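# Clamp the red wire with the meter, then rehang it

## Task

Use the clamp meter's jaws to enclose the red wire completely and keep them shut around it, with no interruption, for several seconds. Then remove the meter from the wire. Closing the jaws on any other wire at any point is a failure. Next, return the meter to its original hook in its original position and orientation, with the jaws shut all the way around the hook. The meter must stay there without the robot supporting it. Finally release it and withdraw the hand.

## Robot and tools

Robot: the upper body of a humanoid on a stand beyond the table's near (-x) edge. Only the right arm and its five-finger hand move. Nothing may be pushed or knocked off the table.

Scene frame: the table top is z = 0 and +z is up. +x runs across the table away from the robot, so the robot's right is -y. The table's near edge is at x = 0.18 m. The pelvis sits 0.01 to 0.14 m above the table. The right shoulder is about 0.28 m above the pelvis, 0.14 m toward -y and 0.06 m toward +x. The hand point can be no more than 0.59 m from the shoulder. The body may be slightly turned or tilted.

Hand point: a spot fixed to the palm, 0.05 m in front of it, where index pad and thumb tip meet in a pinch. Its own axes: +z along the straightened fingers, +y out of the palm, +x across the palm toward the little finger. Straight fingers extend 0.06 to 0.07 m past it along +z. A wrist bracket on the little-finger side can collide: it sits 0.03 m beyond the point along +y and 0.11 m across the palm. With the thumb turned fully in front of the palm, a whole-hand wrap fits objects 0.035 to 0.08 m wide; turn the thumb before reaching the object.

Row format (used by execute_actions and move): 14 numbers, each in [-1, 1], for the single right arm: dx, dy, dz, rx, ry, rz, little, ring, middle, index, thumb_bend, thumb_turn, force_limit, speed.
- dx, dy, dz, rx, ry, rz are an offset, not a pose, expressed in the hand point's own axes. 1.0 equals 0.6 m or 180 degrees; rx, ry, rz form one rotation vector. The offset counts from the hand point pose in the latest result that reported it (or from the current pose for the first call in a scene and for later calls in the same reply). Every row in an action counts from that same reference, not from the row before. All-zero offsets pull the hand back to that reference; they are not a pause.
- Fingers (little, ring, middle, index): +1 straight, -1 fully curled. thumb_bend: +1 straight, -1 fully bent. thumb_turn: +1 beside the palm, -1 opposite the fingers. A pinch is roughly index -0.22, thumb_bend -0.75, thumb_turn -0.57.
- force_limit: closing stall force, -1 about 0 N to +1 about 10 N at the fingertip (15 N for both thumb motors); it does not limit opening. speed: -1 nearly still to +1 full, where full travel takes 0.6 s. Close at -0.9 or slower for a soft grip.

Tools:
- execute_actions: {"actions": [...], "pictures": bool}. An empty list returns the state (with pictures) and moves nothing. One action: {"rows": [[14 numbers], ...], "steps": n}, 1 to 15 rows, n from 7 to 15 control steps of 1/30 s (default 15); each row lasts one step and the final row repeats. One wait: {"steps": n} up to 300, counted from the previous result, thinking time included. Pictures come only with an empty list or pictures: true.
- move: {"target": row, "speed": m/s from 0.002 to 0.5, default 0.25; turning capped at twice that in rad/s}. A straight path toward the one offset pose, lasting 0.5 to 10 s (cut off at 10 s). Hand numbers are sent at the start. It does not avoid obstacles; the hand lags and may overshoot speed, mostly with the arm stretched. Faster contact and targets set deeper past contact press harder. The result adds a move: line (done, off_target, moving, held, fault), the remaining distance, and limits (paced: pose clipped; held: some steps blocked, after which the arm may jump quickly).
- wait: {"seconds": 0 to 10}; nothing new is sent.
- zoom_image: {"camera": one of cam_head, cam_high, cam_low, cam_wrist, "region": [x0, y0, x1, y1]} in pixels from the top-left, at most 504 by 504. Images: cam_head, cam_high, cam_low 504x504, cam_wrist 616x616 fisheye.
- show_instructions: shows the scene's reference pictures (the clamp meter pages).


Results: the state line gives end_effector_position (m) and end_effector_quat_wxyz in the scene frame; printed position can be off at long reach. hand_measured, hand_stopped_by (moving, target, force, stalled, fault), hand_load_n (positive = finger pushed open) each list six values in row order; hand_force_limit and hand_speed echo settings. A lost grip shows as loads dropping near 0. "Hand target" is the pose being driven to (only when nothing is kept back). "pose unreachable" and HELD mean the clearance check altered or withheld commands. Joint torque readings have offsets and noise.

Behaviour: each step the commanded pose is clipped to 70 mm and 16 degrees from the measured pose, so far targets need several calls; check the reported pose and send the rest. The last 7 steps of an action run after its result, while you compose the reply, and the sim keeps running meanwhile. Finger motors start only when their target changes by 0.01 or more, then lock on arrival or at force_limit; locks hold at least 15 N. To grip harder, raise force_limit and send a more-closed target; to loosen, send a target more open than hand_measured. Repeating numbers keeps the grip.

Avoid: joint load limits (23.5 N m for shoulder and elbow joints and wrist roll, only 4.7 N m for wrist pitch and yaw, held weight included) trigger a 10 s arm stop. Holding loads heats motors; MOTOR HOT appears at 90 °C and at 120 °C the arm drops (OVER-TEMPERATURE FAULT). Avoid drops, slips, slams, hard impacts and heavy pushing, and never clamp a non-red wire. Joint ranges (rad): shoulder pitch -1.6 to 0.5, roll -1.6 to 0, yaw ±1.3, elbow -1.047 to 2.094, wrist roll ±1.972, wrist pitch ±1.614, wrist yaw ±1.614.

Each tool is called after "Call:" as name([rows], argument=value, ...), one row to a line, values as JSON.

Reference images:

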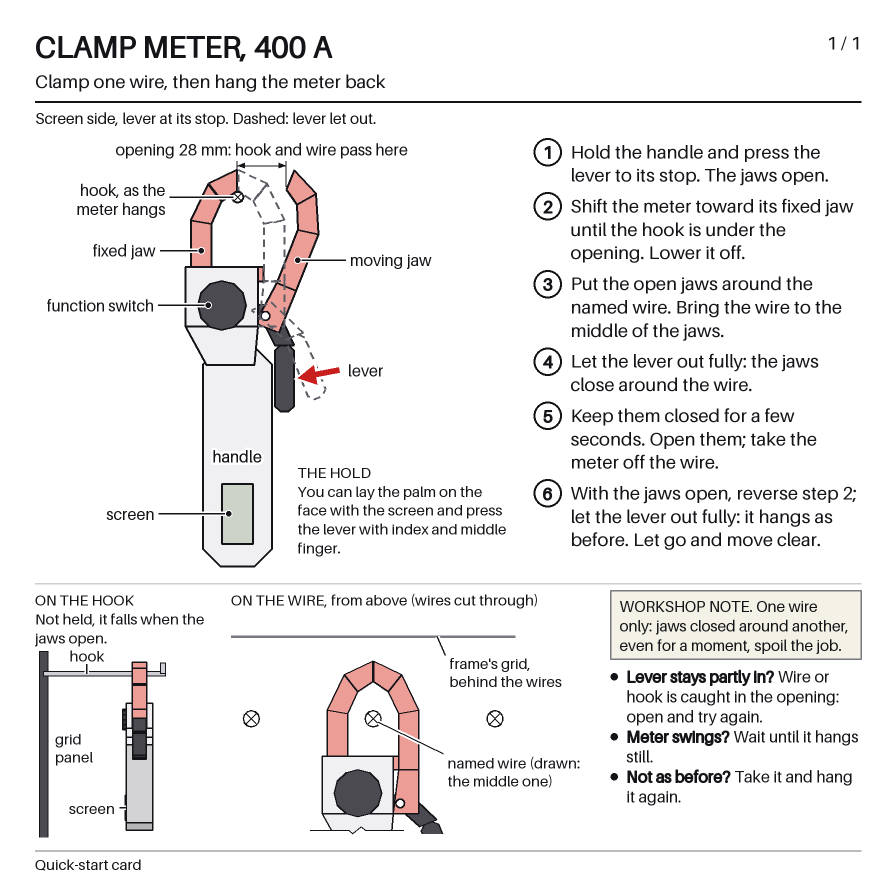

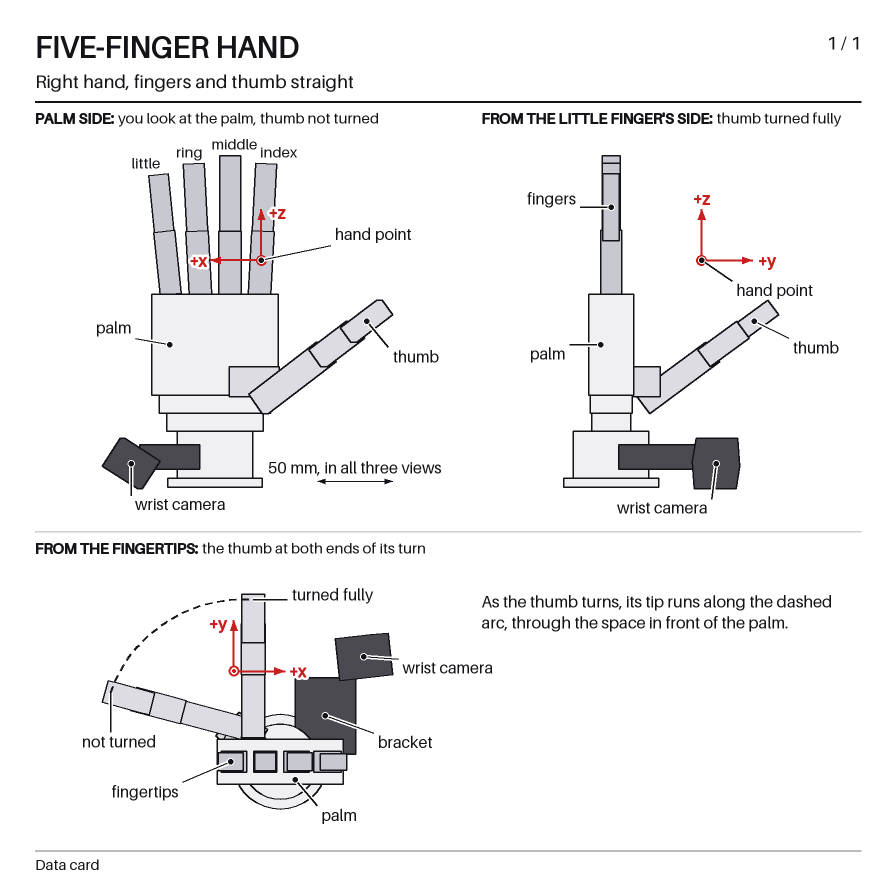

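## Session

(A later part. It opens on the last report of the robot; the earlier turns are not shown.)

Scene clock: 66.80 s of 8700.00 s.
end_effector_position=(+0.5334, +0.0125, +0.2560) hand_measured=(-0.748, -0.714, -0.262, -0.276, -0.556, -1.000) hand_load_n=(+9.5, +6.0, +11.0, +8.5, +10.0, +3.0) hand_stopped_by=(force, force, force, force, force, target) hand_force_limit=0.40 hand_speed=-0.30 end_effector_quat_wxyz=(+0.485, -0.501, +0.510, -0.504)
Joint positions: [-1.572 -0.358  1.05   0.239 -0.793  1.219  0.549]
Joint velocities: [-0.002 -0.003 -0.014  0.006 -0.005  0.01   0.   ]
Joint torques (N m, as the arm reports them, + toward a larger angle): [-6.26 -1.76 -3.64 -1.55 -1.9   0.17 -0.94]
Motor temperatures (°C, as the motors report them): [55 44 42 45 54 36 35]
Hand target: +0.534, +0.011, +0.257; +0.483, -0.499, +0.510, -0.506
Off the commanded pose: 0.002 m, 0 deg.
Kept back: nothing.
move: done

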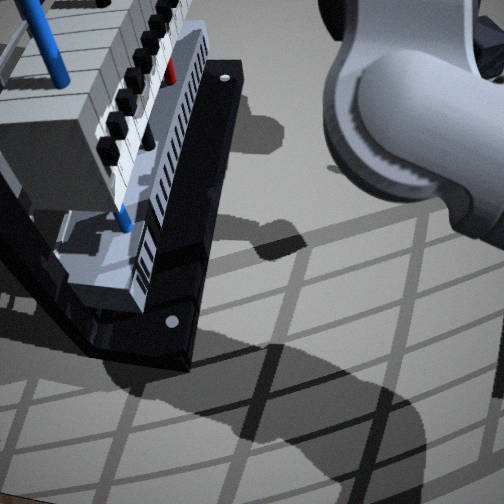

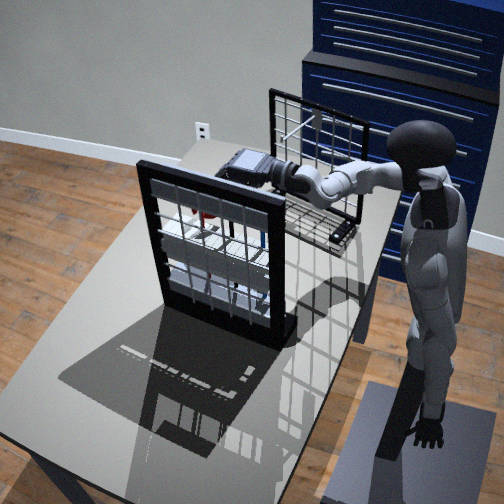

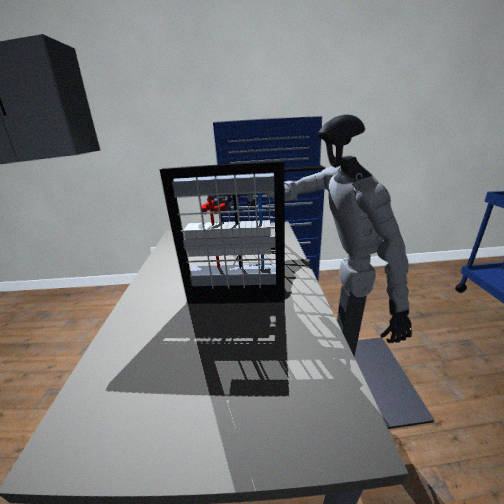

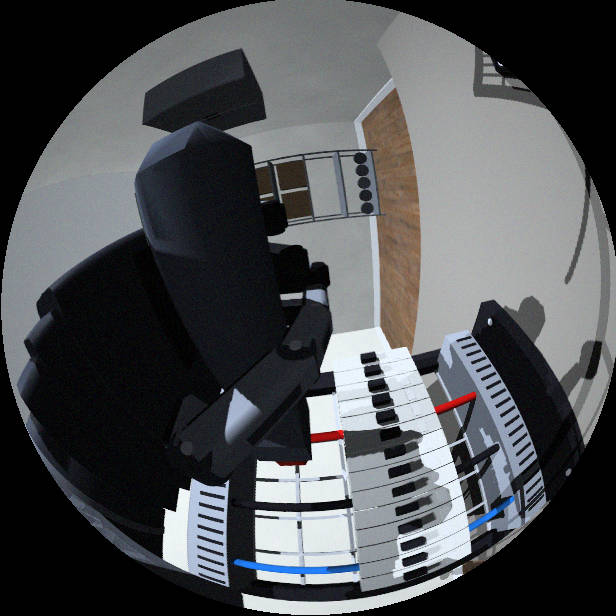

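Call:
zoom_image(camera="cam_high", region=[175, 195, 245, 245])

Region (175, 195, 245, 245) of cam_high's 504x504 image, scaled by 7.200, with more detail than that image has; it fills the top 360 rows of this view, and the rest is white.

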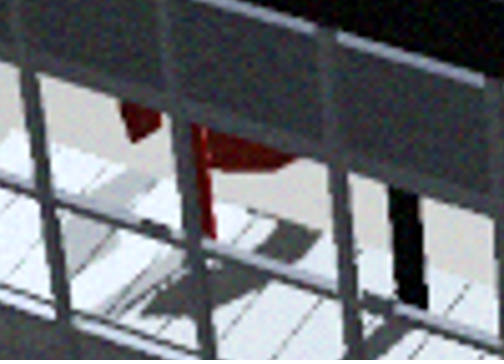

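Call:
move(target=[-0.02,0,-0.009,0,0,0,-1,-0.95,-1,-1,-1,-1,0.4,-0.3], speed=0.03)

Call:
zoom_image(camera="cam_low", region=[190, 190, 240, 230])

Call:
zoom_image(camera="cam_high", region=[175, 195, 245, 245])

Scene clock: 70.70 s of 8700.00 s.
end_effector_position=(+0.5282, +0.0254, +0.2545) hand_measured=(-0.748, -0.714, -0.262, -0.276, -0.556, -1.000) hand_load_n=(+9.5, +6.0, +11.0, +8.5, +10.0, +3.0) hand_stopped_by=(force, force, force, force, force, target) hand_force_limit=0.40 hand_speed=-0.30 end_effector_quat_wxyz=(+0.484, -0.503, +0.510, -0.503)
Joint positions: [-1.574 -0.298  1.048  0.27  -0.859  1.233  0.593]
Joint velocities: [ 0.     0.002 -0.011  0.011 -0.015  0.     0.003]
Joint torques (N m, as the arm reports them, + toward a larger angle): [-6.26 -1.62 -4.04 -1.96 -1.73  0.15 -0.9 ]
Motor temperatures (°C, as the motors report them): [58 44 42 44 54 35 36]
Hand target: +0.529, +0.025, +0.256; +0.484, -0.501, +0.510, -0.504
Off the commanded pose: 0.002 m, 0 deg.
joint sent to its limit — the command would take joint 1 (shoulder pitch) past its lower limit, so that joint was sent only as far as its limit.
Kept back: nothing.
After step 90, 0.17 s passed at rest.
move: done

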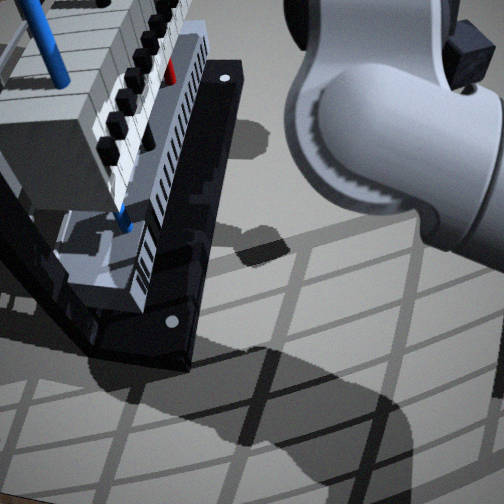

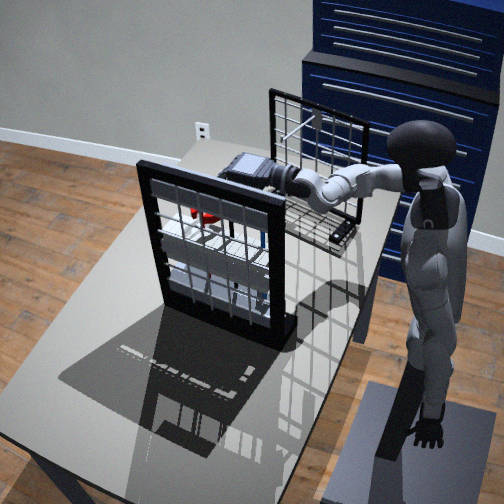

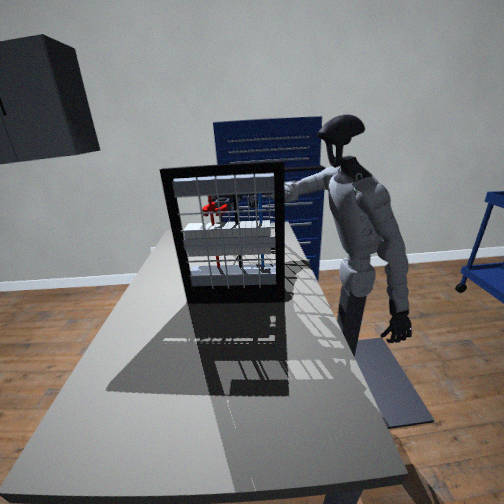

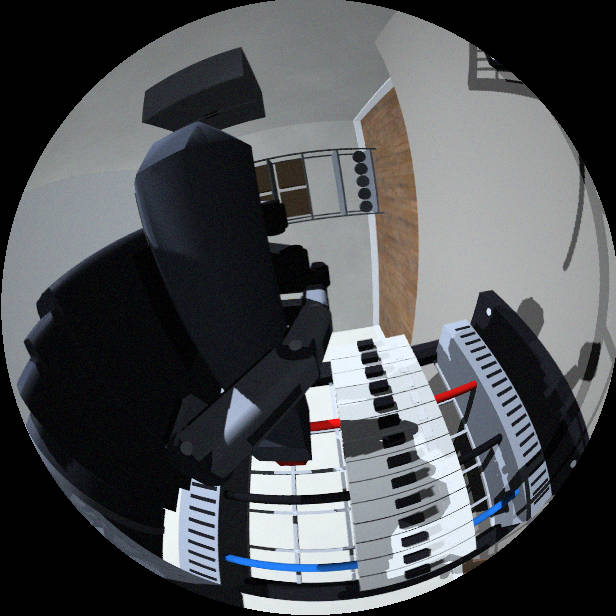

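Region (190, 190, 240, 230) of cam_low's 504x504 image, scaled by 10.080, with more detail than that image has; it fills the top 403 rows of this view, and the rest is white.

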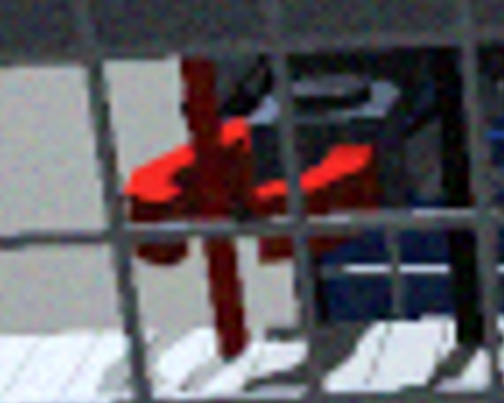

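Region (175, 195, 245, 245) of cam_high's 504x504 image, scaled by 7.200, with more detail than that image has; it fills the top 360 rows of this view, and the rest is white.

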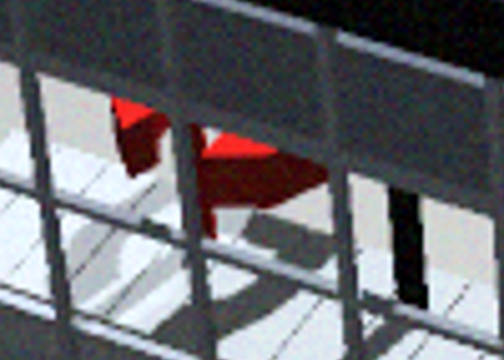

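Call:
move(target=[-0.044,0,0.0117,0,0,0,-1,-0.95,-1,-1,-1,-1,0.4,-0.3], speed=0.04)

Call:
zoom_image(camera="cam_low", region=[190, 190, 240, 230])

Call:
zoom_image(camera="cam_high", region=[175, 195, 245, 245])

Scene clock: 72.53 s of 8700.00 s.
end_effector_position=(+0.5366, +0.0508, +0.2533) hand_measured=(-0.748, -0.714, -0.262, -0.276, -0.556, -1.000) hand_load_n=(+9.5, +6.0, +11.0, +8.5, +10.0, +3.0) hand_stopped_by=(force, force, force, force, force, target) hand_force_limit=0.40 hand_speed=-0.30 end_effector_quat_wxyz=(+0.484, -0.503, +0.511, -0.502)
Joint positions: [-1.574 -0.099  0.889  0.525 -0.997  1.098  0.565]
Joint velocities: [-0.006  0.012  0.018  0.     0.    -0.002  0.   ]
Joint torques (N m, as the arm reports them, + toward a larger angle): [-6.43 -1.61 -2.78 -2.23 -1.69 -0.07 -0.94]
Motor temperatures (°C, as the motors report them): [59 44 42 44 54 35 36]
Hand target: +0.537, +0.051, +0.254; +0.484, -0.503, +0.510, -0.503
Off the commanded pose: 0.001 m, 0 deg.
joint sent to its limit — the command would take joint 1 (shoulder pitch) past its lower limit, so that joint was sent only as far as its limit.
Kept back: nothing.
move: done

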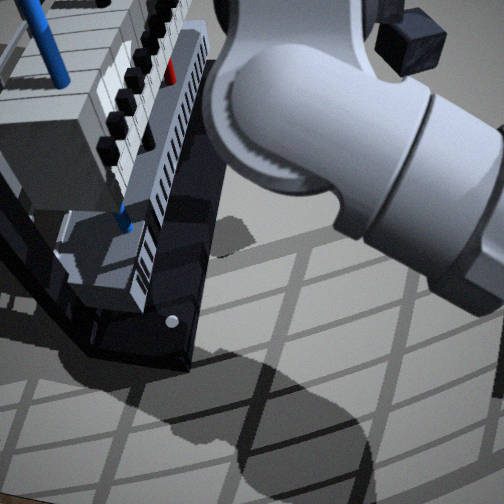

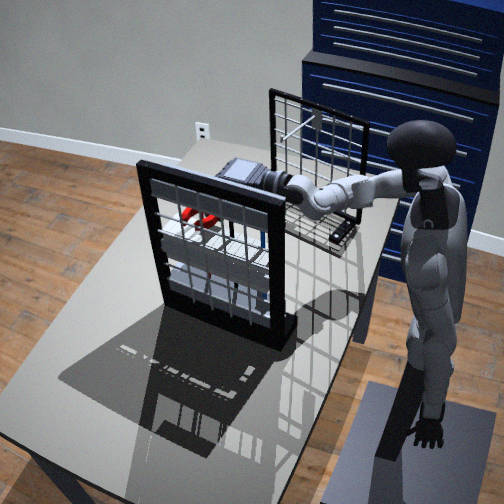

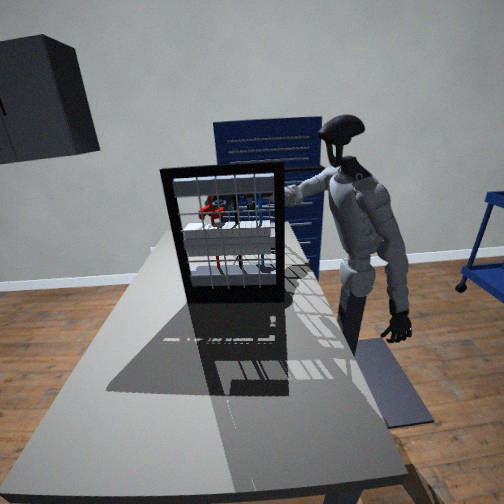

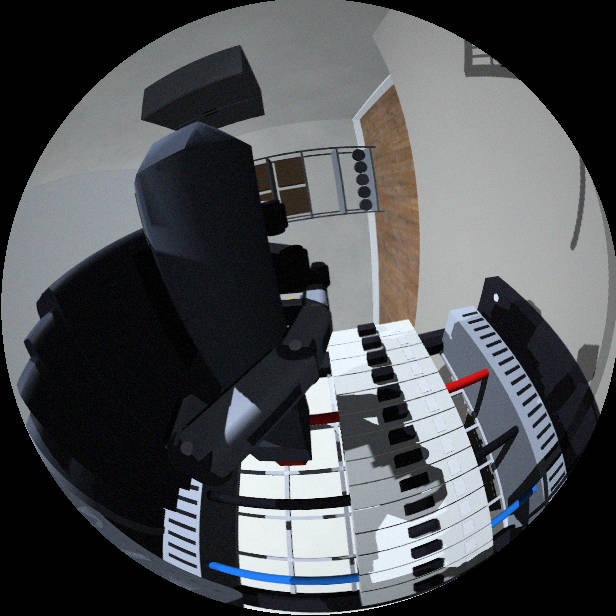

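Region (190, 190, 240, 230) of cam_low's 504x504 image, scaled by 10.080, with more detail than that image has; it fills the top 403 rows of this view, and the rest is white.

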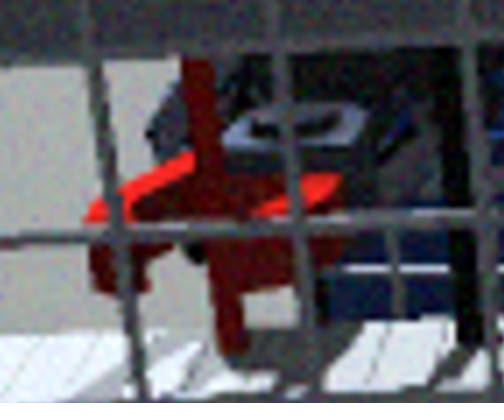

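Region (175, 195, 245, 245) of cam_high's 504x504 image, scaled by 7.200, with more detail than that image has; it fills the top 360 rows of this view, and the rest is white.

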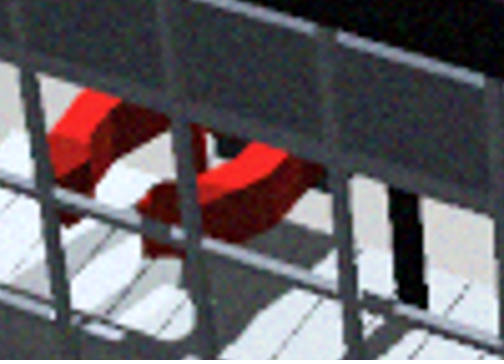

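Call:
move(target=[0,0,0,0,0,0,-1,-0.95,0.55,0.55,-1,-1,0.4,-0.4], speed=0.02)

Call:
zoom_image(camera="cam_low", region=[190, 190, 240, 230])

Call:
zoom_image(camera="cam_high", region=[175, 195, 245, 245])

Scene clock: 74.10 s of 8700.00 s.
end_effector_position=(+0.5366, +0.0508, +0.2533) hand_measured=(-0.748, -0.714, +0.550, +0.550, -0.556, -1.000) hand_load_n=(+9.5, +7.0, +0.0, +0.0, +8.0, +4.0) hand_stopped_by=(force, force, target, target, force, target) hand_force_limit=0.40 hand_speed=-0.40 end_effector_quat_wxyz=(+0.484, -0.503, +0.511, -0.502)
Joint positions: [-1.574 -0.099  0.889  0.525 -0.997  1.098  0.565]
Joint velocities: [-0.006 -0.008  0.009  0.008  0.003  0.     0.   ]
Joint torques (N m, as the arm reports them, + toward a larger angle): [-6.31 -1.62 -2.49 -2.47 -1.75  0.02 -1.03]
Motor temperatures (°C, as the motors report them): [60 44 42 44 54 35 36]
Hand target: +0.537, +0.051, +0.253; +0.484, -0.503, +0.511, -0.502
Off the commanded pose: 0.000 m, 0 deg.
Kept back: nothing.
move: done

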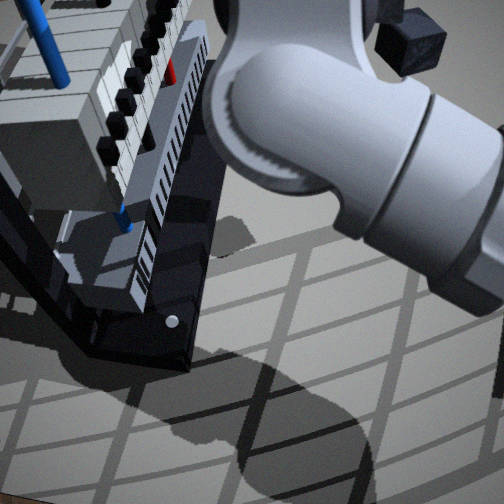

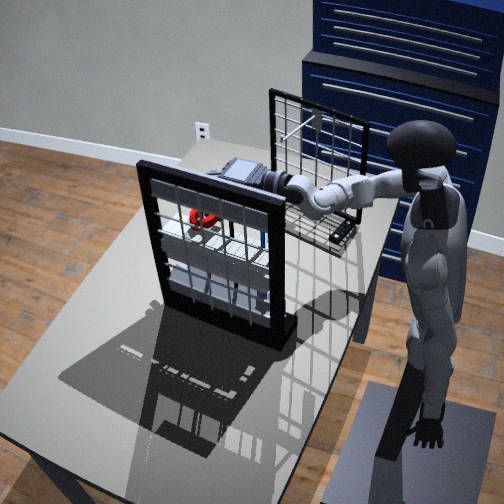

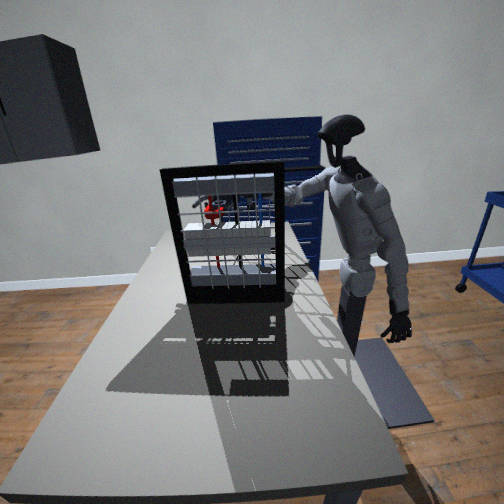

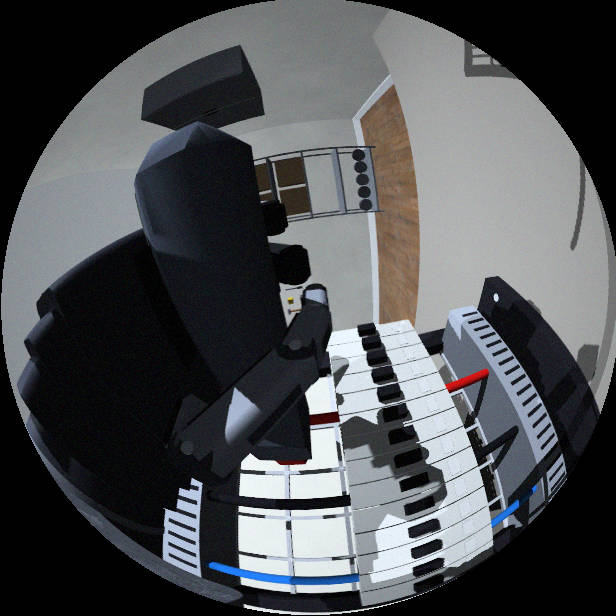

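Region (190, 190, 240, 230) of cam_low's 504x504 image, scaled by 10.080, with more detail than that image has; it fills the top 403 rows of this view, and the rest is white.

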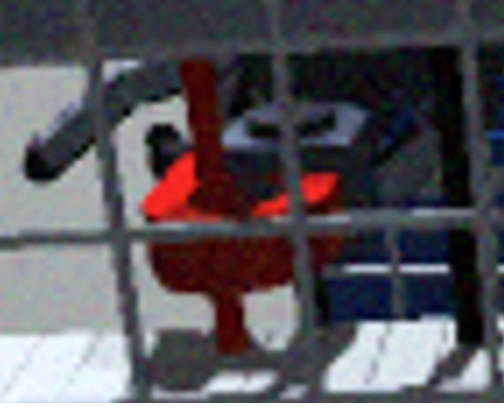

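Region (175, 195, 245, 245) of cam_high's 504x504 image, scaled by 7.200, with more detail than that image has; it fills the top 360 rows of this view, and the rest is white.

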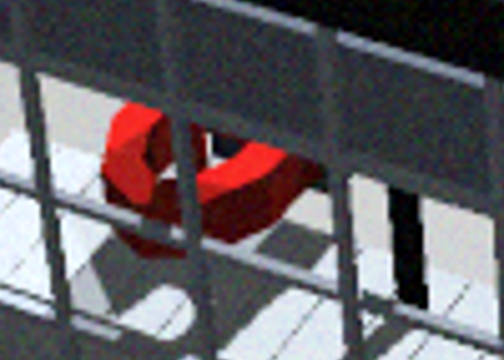

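Call:
move(target=[0,0,0.008,0,0,0,-1,-0.95,0.55,0.55,-1,-1,0.4,-0.4], speed=0.02)

Call:
wait(seconds=6)

Call:
zoom_image(camera="cam_low", region=[190, 190, 240, 230])

Call:
zoom_image(camera="cam_high", region=[175, 195, 245, 245])

Scene clock: 75.17 s of 8700.00 s.
end_effector_position=(+0.5412, +0.0500, +0.2517) hand_measured=(-0.748, -0.714, +0.550, +0.550, -0.556, -1.000) hand_load_n=(+9.5, +7.0, +0.0, +0.0, +8.0, +4.0) hand_stopped_by=(force, force, target, target, force, target) hand_force_limit=0.40 hand_speed=-0.40 end_effector_quat_wxyz=(+0.483, -0.504, +0.512, -0.501)
Joint positions: [-1.574 -0.085  0.853  0.569 -0.997  1.06   0.54 ]
Joint velocities: [ 0.011  0.003 -0.006 -0.002 -0.002 -0.003  0.   ]
Joint torques (N m, as the arm reports them, + toward a larger angle): [-6.44 -1.03 -2.83 -2.01 -1.85 -0.08 -1.13]
Motor temperatures (°C, as the motors report them): [60 44 42 44 55 35 36]
Hand target: +0.541, +0.051, +0.253; +0.484, -0.503, +0.511, -0.502
Off the commanded pose: 0.002 m, 0 deg.
joint sent to its limit — the command would take joint 1 (shoulder pitch) past its lower limit, so that joint was sent only as far as its limit.
Kept back: nothing.
move: done

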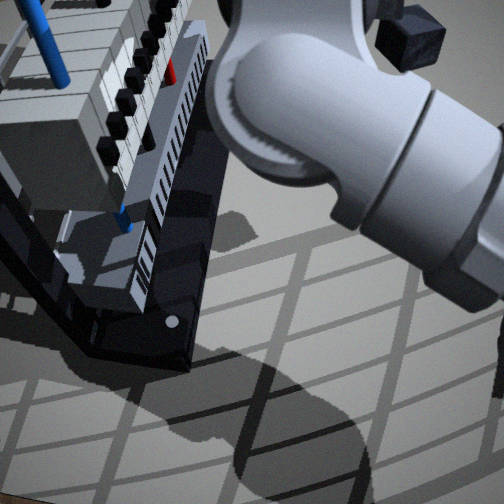

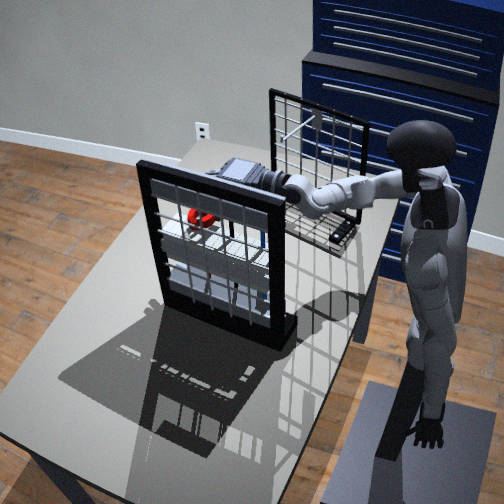

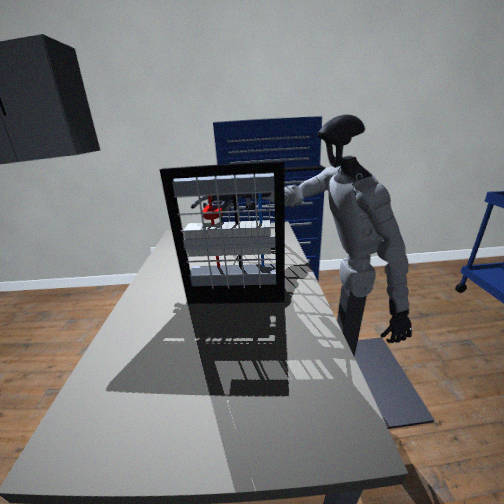

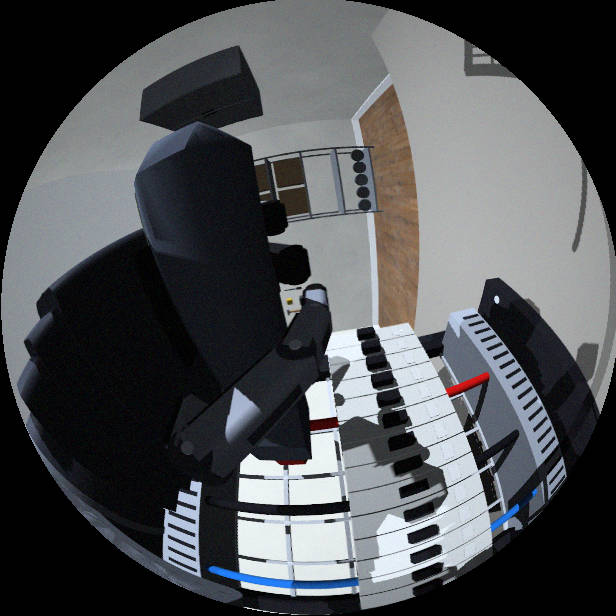

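Scene clock: 81.17 s of 8700.00 s.
end_effector_position=(+0.5411, +0.0501, +0.2516) hand_measured=(-0.748, -0.714, +0.550, +0.550, -0.556, -1.000) hand_load_n=(+9.5, +7.0, +0.0, +0.0, +8.0, +4.0) hand_stopped_by=(force, force, target, target, force, target) hand_force_limit=0.40 hand_speed=-0.40 end_effector_quat_wxyz=(+0.483, -0.504, +0.512, -0.501)
Joint positions: [-1.574 -0.085  0.853  0.569 -0.997  1.06   0.54 ]
Joint velocities: [ 0.008 -0.003 -0.005 -0.003 -0.002  0.     0.   ]
Joint torques (N m, as the arm reports them, + toward a larger angle): [-6.39 -1.35 -2.58 -2.24 -1.86 -0.09 -1.14]
Motor temperatures (°C, as the motors report them): [64 44 42 44 55 34 37]
Hand target: +0.541, +0.051, +0.253; +0.484, -0.503, +0.511, -0.502
Off the commanded pose: 0.002 m, 0 deg.
Kept back: nothing.
Steps of this call (steps 1 to 90: nothing new was sent; then 3.00 s passed at rest). Readings (end_effector_position | what the end effector reports):
1: (+0.5412, +0.0500, +0.2516) | hand_measured=(-0.748, -0.714, +0.550, +0.550, -0.556, -1.000) hand_load_n=(+9.5, +7.0, +0.0, +0.0, +8.0, +4.0) hand_stopped_by=(force, force, target, target, force, target) hand_force_limit=0.40 hand_speed=-0.40
2: (+0.5412, +0.0501, +0.2516) | hand_measured=(-0.748, -0.714, +0.550, +0.550, -0.556, -1.000) hand_load_n=(+9.5, +7.0, +0.0, +0.0, +8.0, +4.0) hand_stopped_by=(force, force, target, target, force, target) hand_force_limit=0.40 hand_speed=-0.40
4: (+0.5411, +0.0501, +0.2516) | hand_measured=(-0.748, -0.714, +0.550, +0.550, -0.556, -1.000) hand_load_n=(+9.5, +7.0, +0.0, +0.0, +8.0, +4.0) hand_stopped_by=(force, force, target, target, force, target) hand_force_limit=0.40 hand_speed=-0.40
8: (+0.5411, +0.0501, +0.2516) | hand_measured=(-0.748, -0.714, +0.550, +0.550, -0.556, -1.000) hand_load_n=(+9.5, +7.0, +0.0, +0.0, +8.0, +4.0) hand_stopped_by=(force, force, target, target, force, target) hand_force_limit=0.40 hand_speed=-0.40
90: the state above

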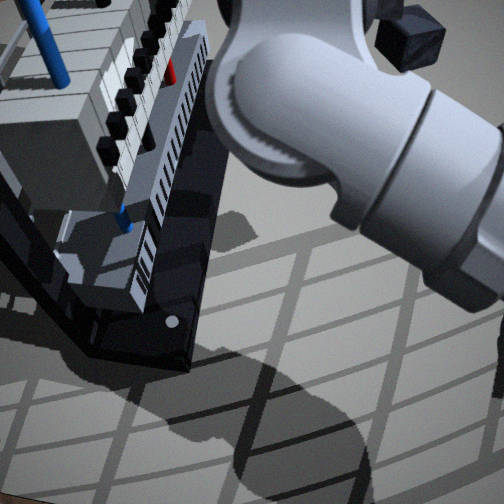

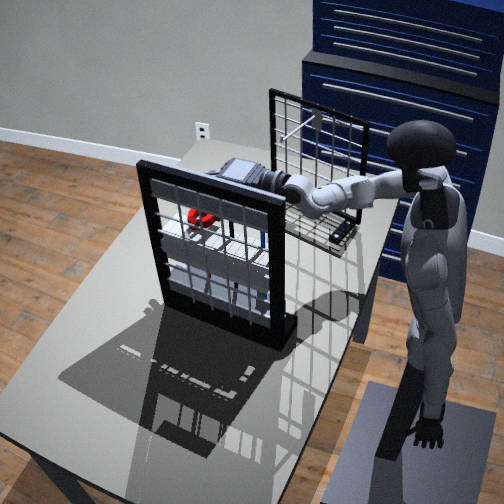

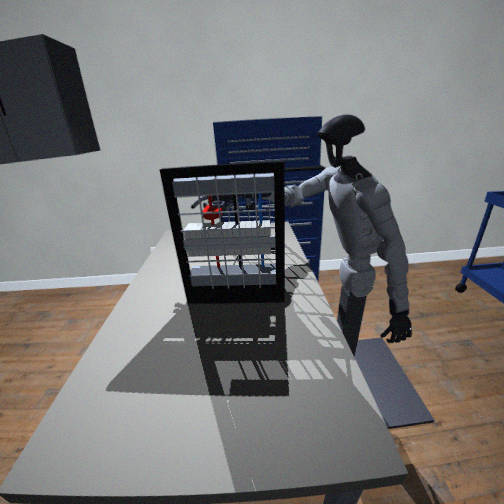

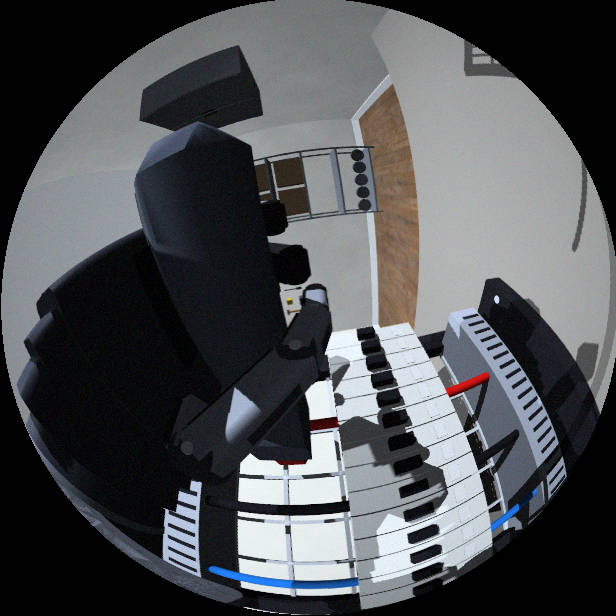

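Region (190, 190, 240, 230) of cam_low's 504x504 image, scaled by 10.080, with more detail than that image has; it fills the top 403 rows of this view, and the rest is white.

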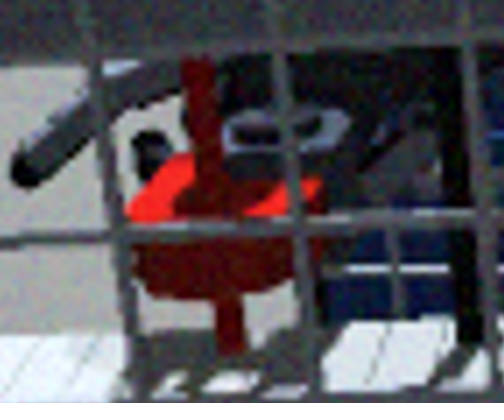

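Region (175, 195, 245, 245) of cam_high's 504x504 image, scaled by 7.200, with more detail than that image has; it fills the top 360 rows of this view, and the rest is white.

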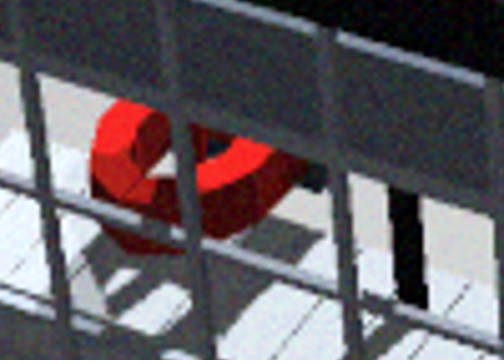

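Call:
move(target=[0,-0.004,-0.02,0,0,0,-1,-0.95,-1,-1,-1,-1,0.4,-0.3], speed=0.015)

Call:
zoom_image(camera="cam_low", region=[190, 190, 240, 230])

Scene clock: 82.63 s of 8700.00 s.
end_effector_position=(+0.5292, +0.0516, +0.2547) hand_measured=(-0.748, -0.714, -0.258, -0.286, -0.556, -1.000) hand_load_n=(+9.5, +6.0, +9.0, +12.0, +10.0, +3.0) hand_stopped_by=(force, force, force, force, force, target) hand_force_limit=0.40 hand_speed=-0.30 end_effector_quat_wxyz=(+0.483, -0.505, +0.512, -0.500)
Joint positions: [-1.571 -0.115  0.917  0.466 -1.03   1.139  0.63 ]
Joint velocities: [-0.003 -0.008  0.005 -0.026  0.002  0.008  0.   ]
Joint torques (N m, as the arm reports them, + toward a larger angle): [-5.91 -1.62 -2.74 -2.38 -1.85  0.2  -0.94]
Motor temperatures (°C, as the motors report them): [64 44 42 44 55 34 37]
Hand target: +0.529, +0.050, +0.254; +0.482, -0.504, +0.512, -0.501
Off the commanded pose: 0.001 m, 0 deg.
Kept back: nothing.
move: done

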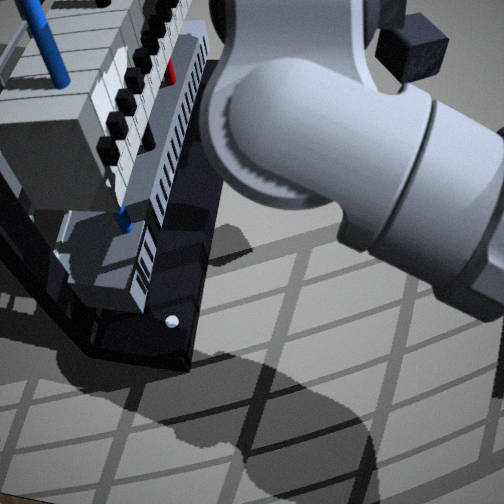

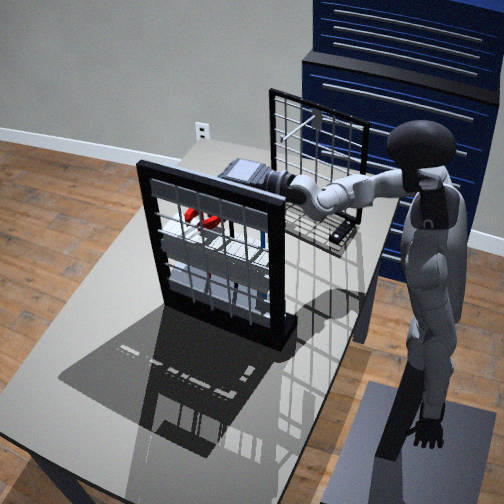

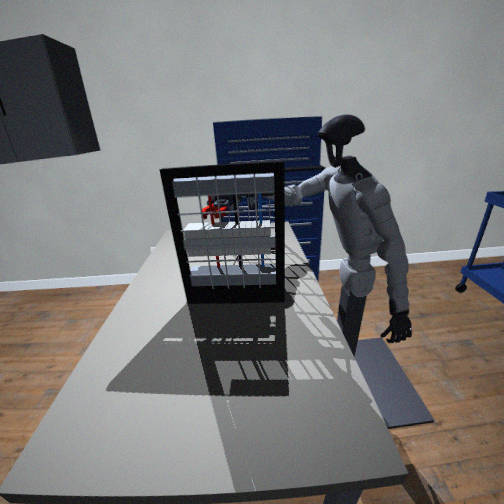

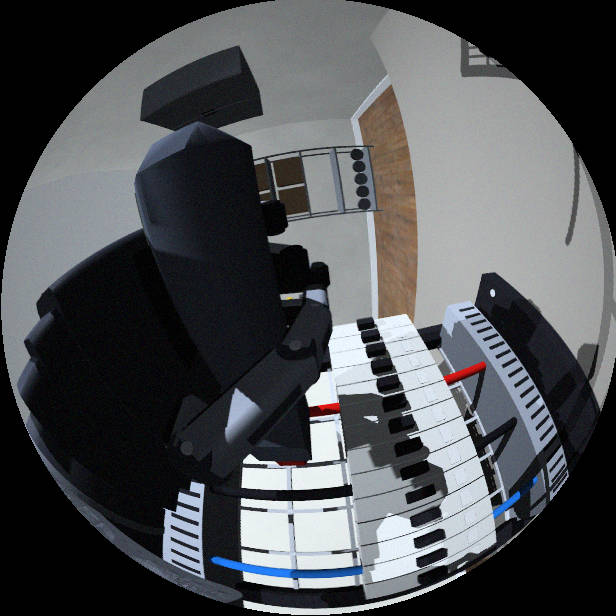

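Region (190, 190, 240, 230) of cam_low's 504x504 image, scaled by 10.080, with more detail than that image has; it fills the top 403 rows of this view, and the rest is white.

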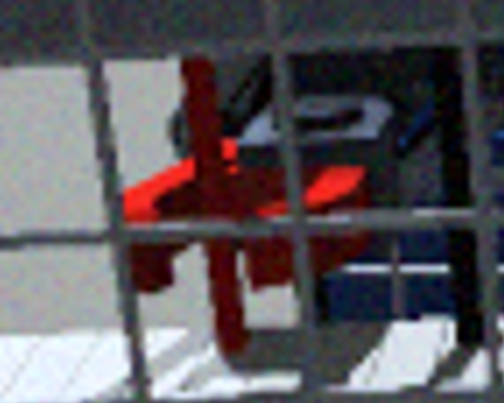

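Call:
move(target=[0.107,0,0,0,0,0,-1,-0.95,-1,-1,-1,-1,0.4,-0.3], speed=0.07)

Scene clock: 84.27 s of 8700.00 s.
end_effector_position=(+0.5269, -0.0146, +0.2560) hand_measured=(-0.748, -0.714, -0.258, -0.286, -0.556, -1.000) hand_load_n=(+9.5, +6.0, +9.0, +12.0, +10.0, +3.0) hand_stopped_by=(force, force, force, force, force, target) hand_force_limit=0.40 hand_speed=-0.30 end_effector_quat_wxyz=(+0.482, -0.502, +0.511, -0.505)
Joint positions: [-1.436 -0.434  0.908  0.106 -1.048  1.125  0.729]
Joint velocities: [ 0.005  0.003 -0.002 -0.006 -0.002 -0.006  0.   ]
Joint torques (N m, as the arm reports them, + toward a larger angle): [-6.1  -1.66 -3.93 -2.16 -1.38 -0.01 -0.94]
Motor temperatures (°C, as the motors report them): [64 44 42 44 55 33 37]
Hand target: +0.526, -0.013, +0.254; +0.482, -0.504, +0.512, -0.501
Off the commanded pose: 0.002 m, 1 deg.
Kept back: nothing.
move: done

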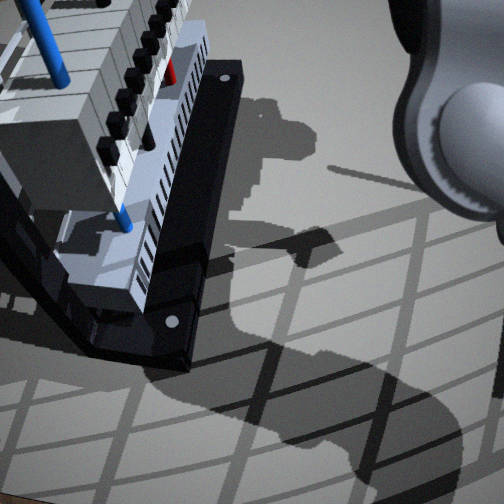

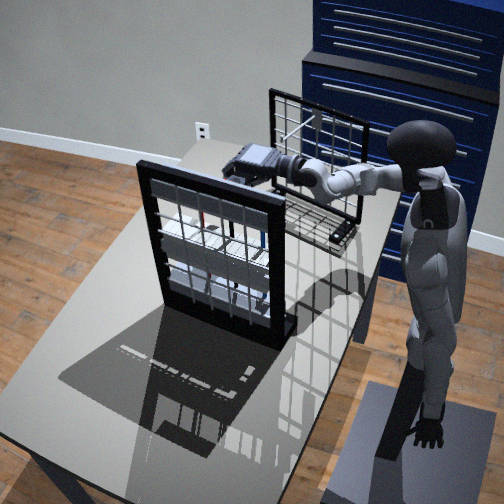

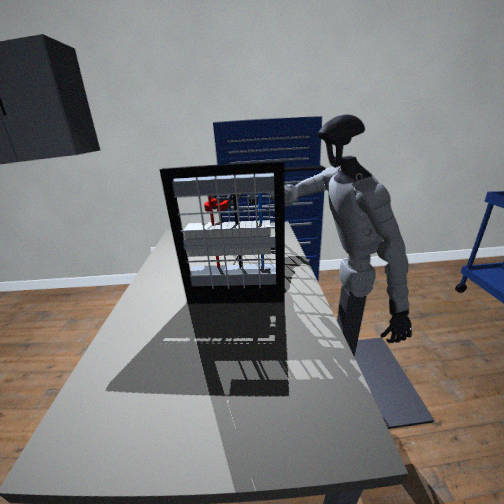

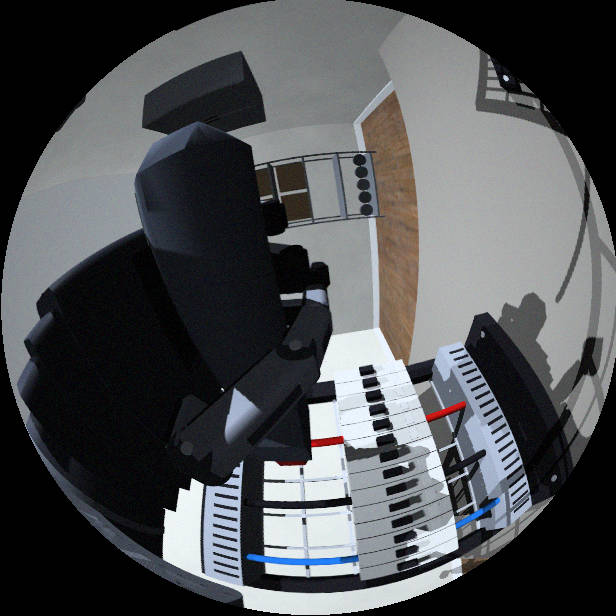

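Call:
move(target=[0.0673,0.1427,-0.0557,0.030,0.022,0.202,-1,-0.95,-1,-1,-1,-1,0.4,-0.3], speed=0.25)

Scene clock: 87.43 s of 8700.00 s.
end_effector_position=(+0.4889, -0.0529, +0.1752) hand_measured=(-0.748, -0.714, -0.258, -0.286, -0.556, -1.000) hand_load_n=(+9.5, +6.0, +9.0, +12.0, +10.0, +3.0) hand_stopped_by=(force, force, force, force, force, target) hand_force_limit=0.40 hand_speed=-0.30 end_effector_quat_wxyz=(+0.626, -0.270, +0.631, -0.369)
Joint positions: [-0.644 -0.198  0.406 -0.219 -0.773  0.88  -0.089]
Joint velocities: [-0.006  0.005  0.008  0.002  0.006 -0.001  0.   ]
Joint torques (N m, as the arm reports them, + toward a larger angle): [-4.5  -0.65 -2.15 -3.93 -1.28 -1.31 -0.89]
Motor temperatures (°C, as the motors report them): [64 44 42 44 55 33 37]
Hand target: +0.489, -0.052, +0.176; +0.628, -0.269, +0.632, -0.367
Off the commanded pose: 0.004 m, 1 deg.
Kept back: nothing.
move: off_target

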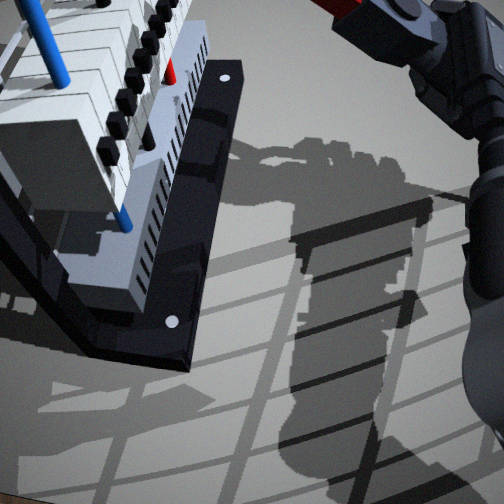

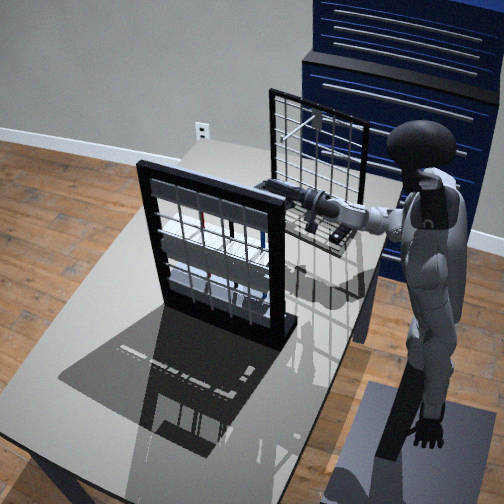

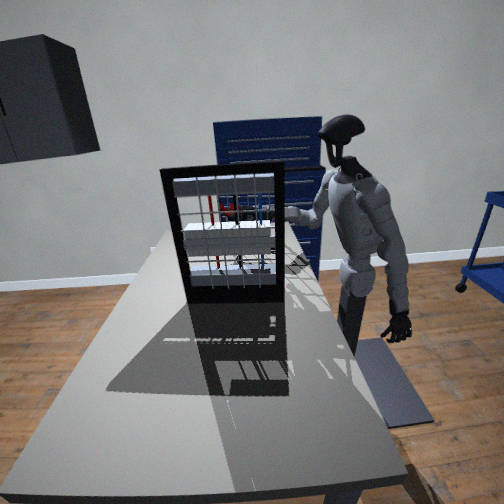

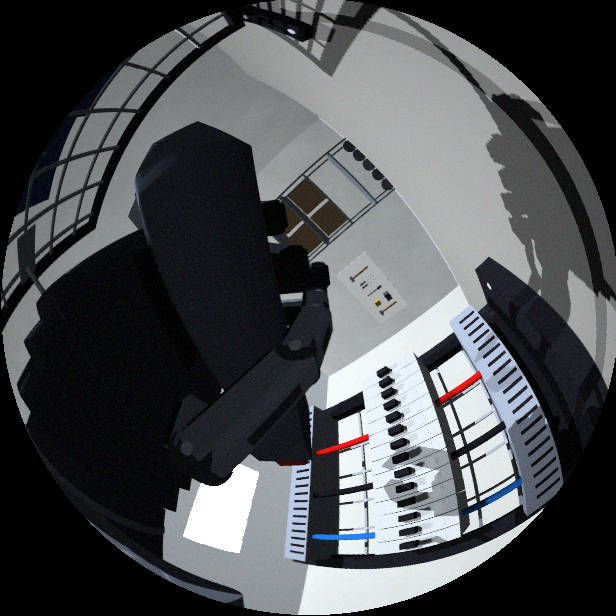

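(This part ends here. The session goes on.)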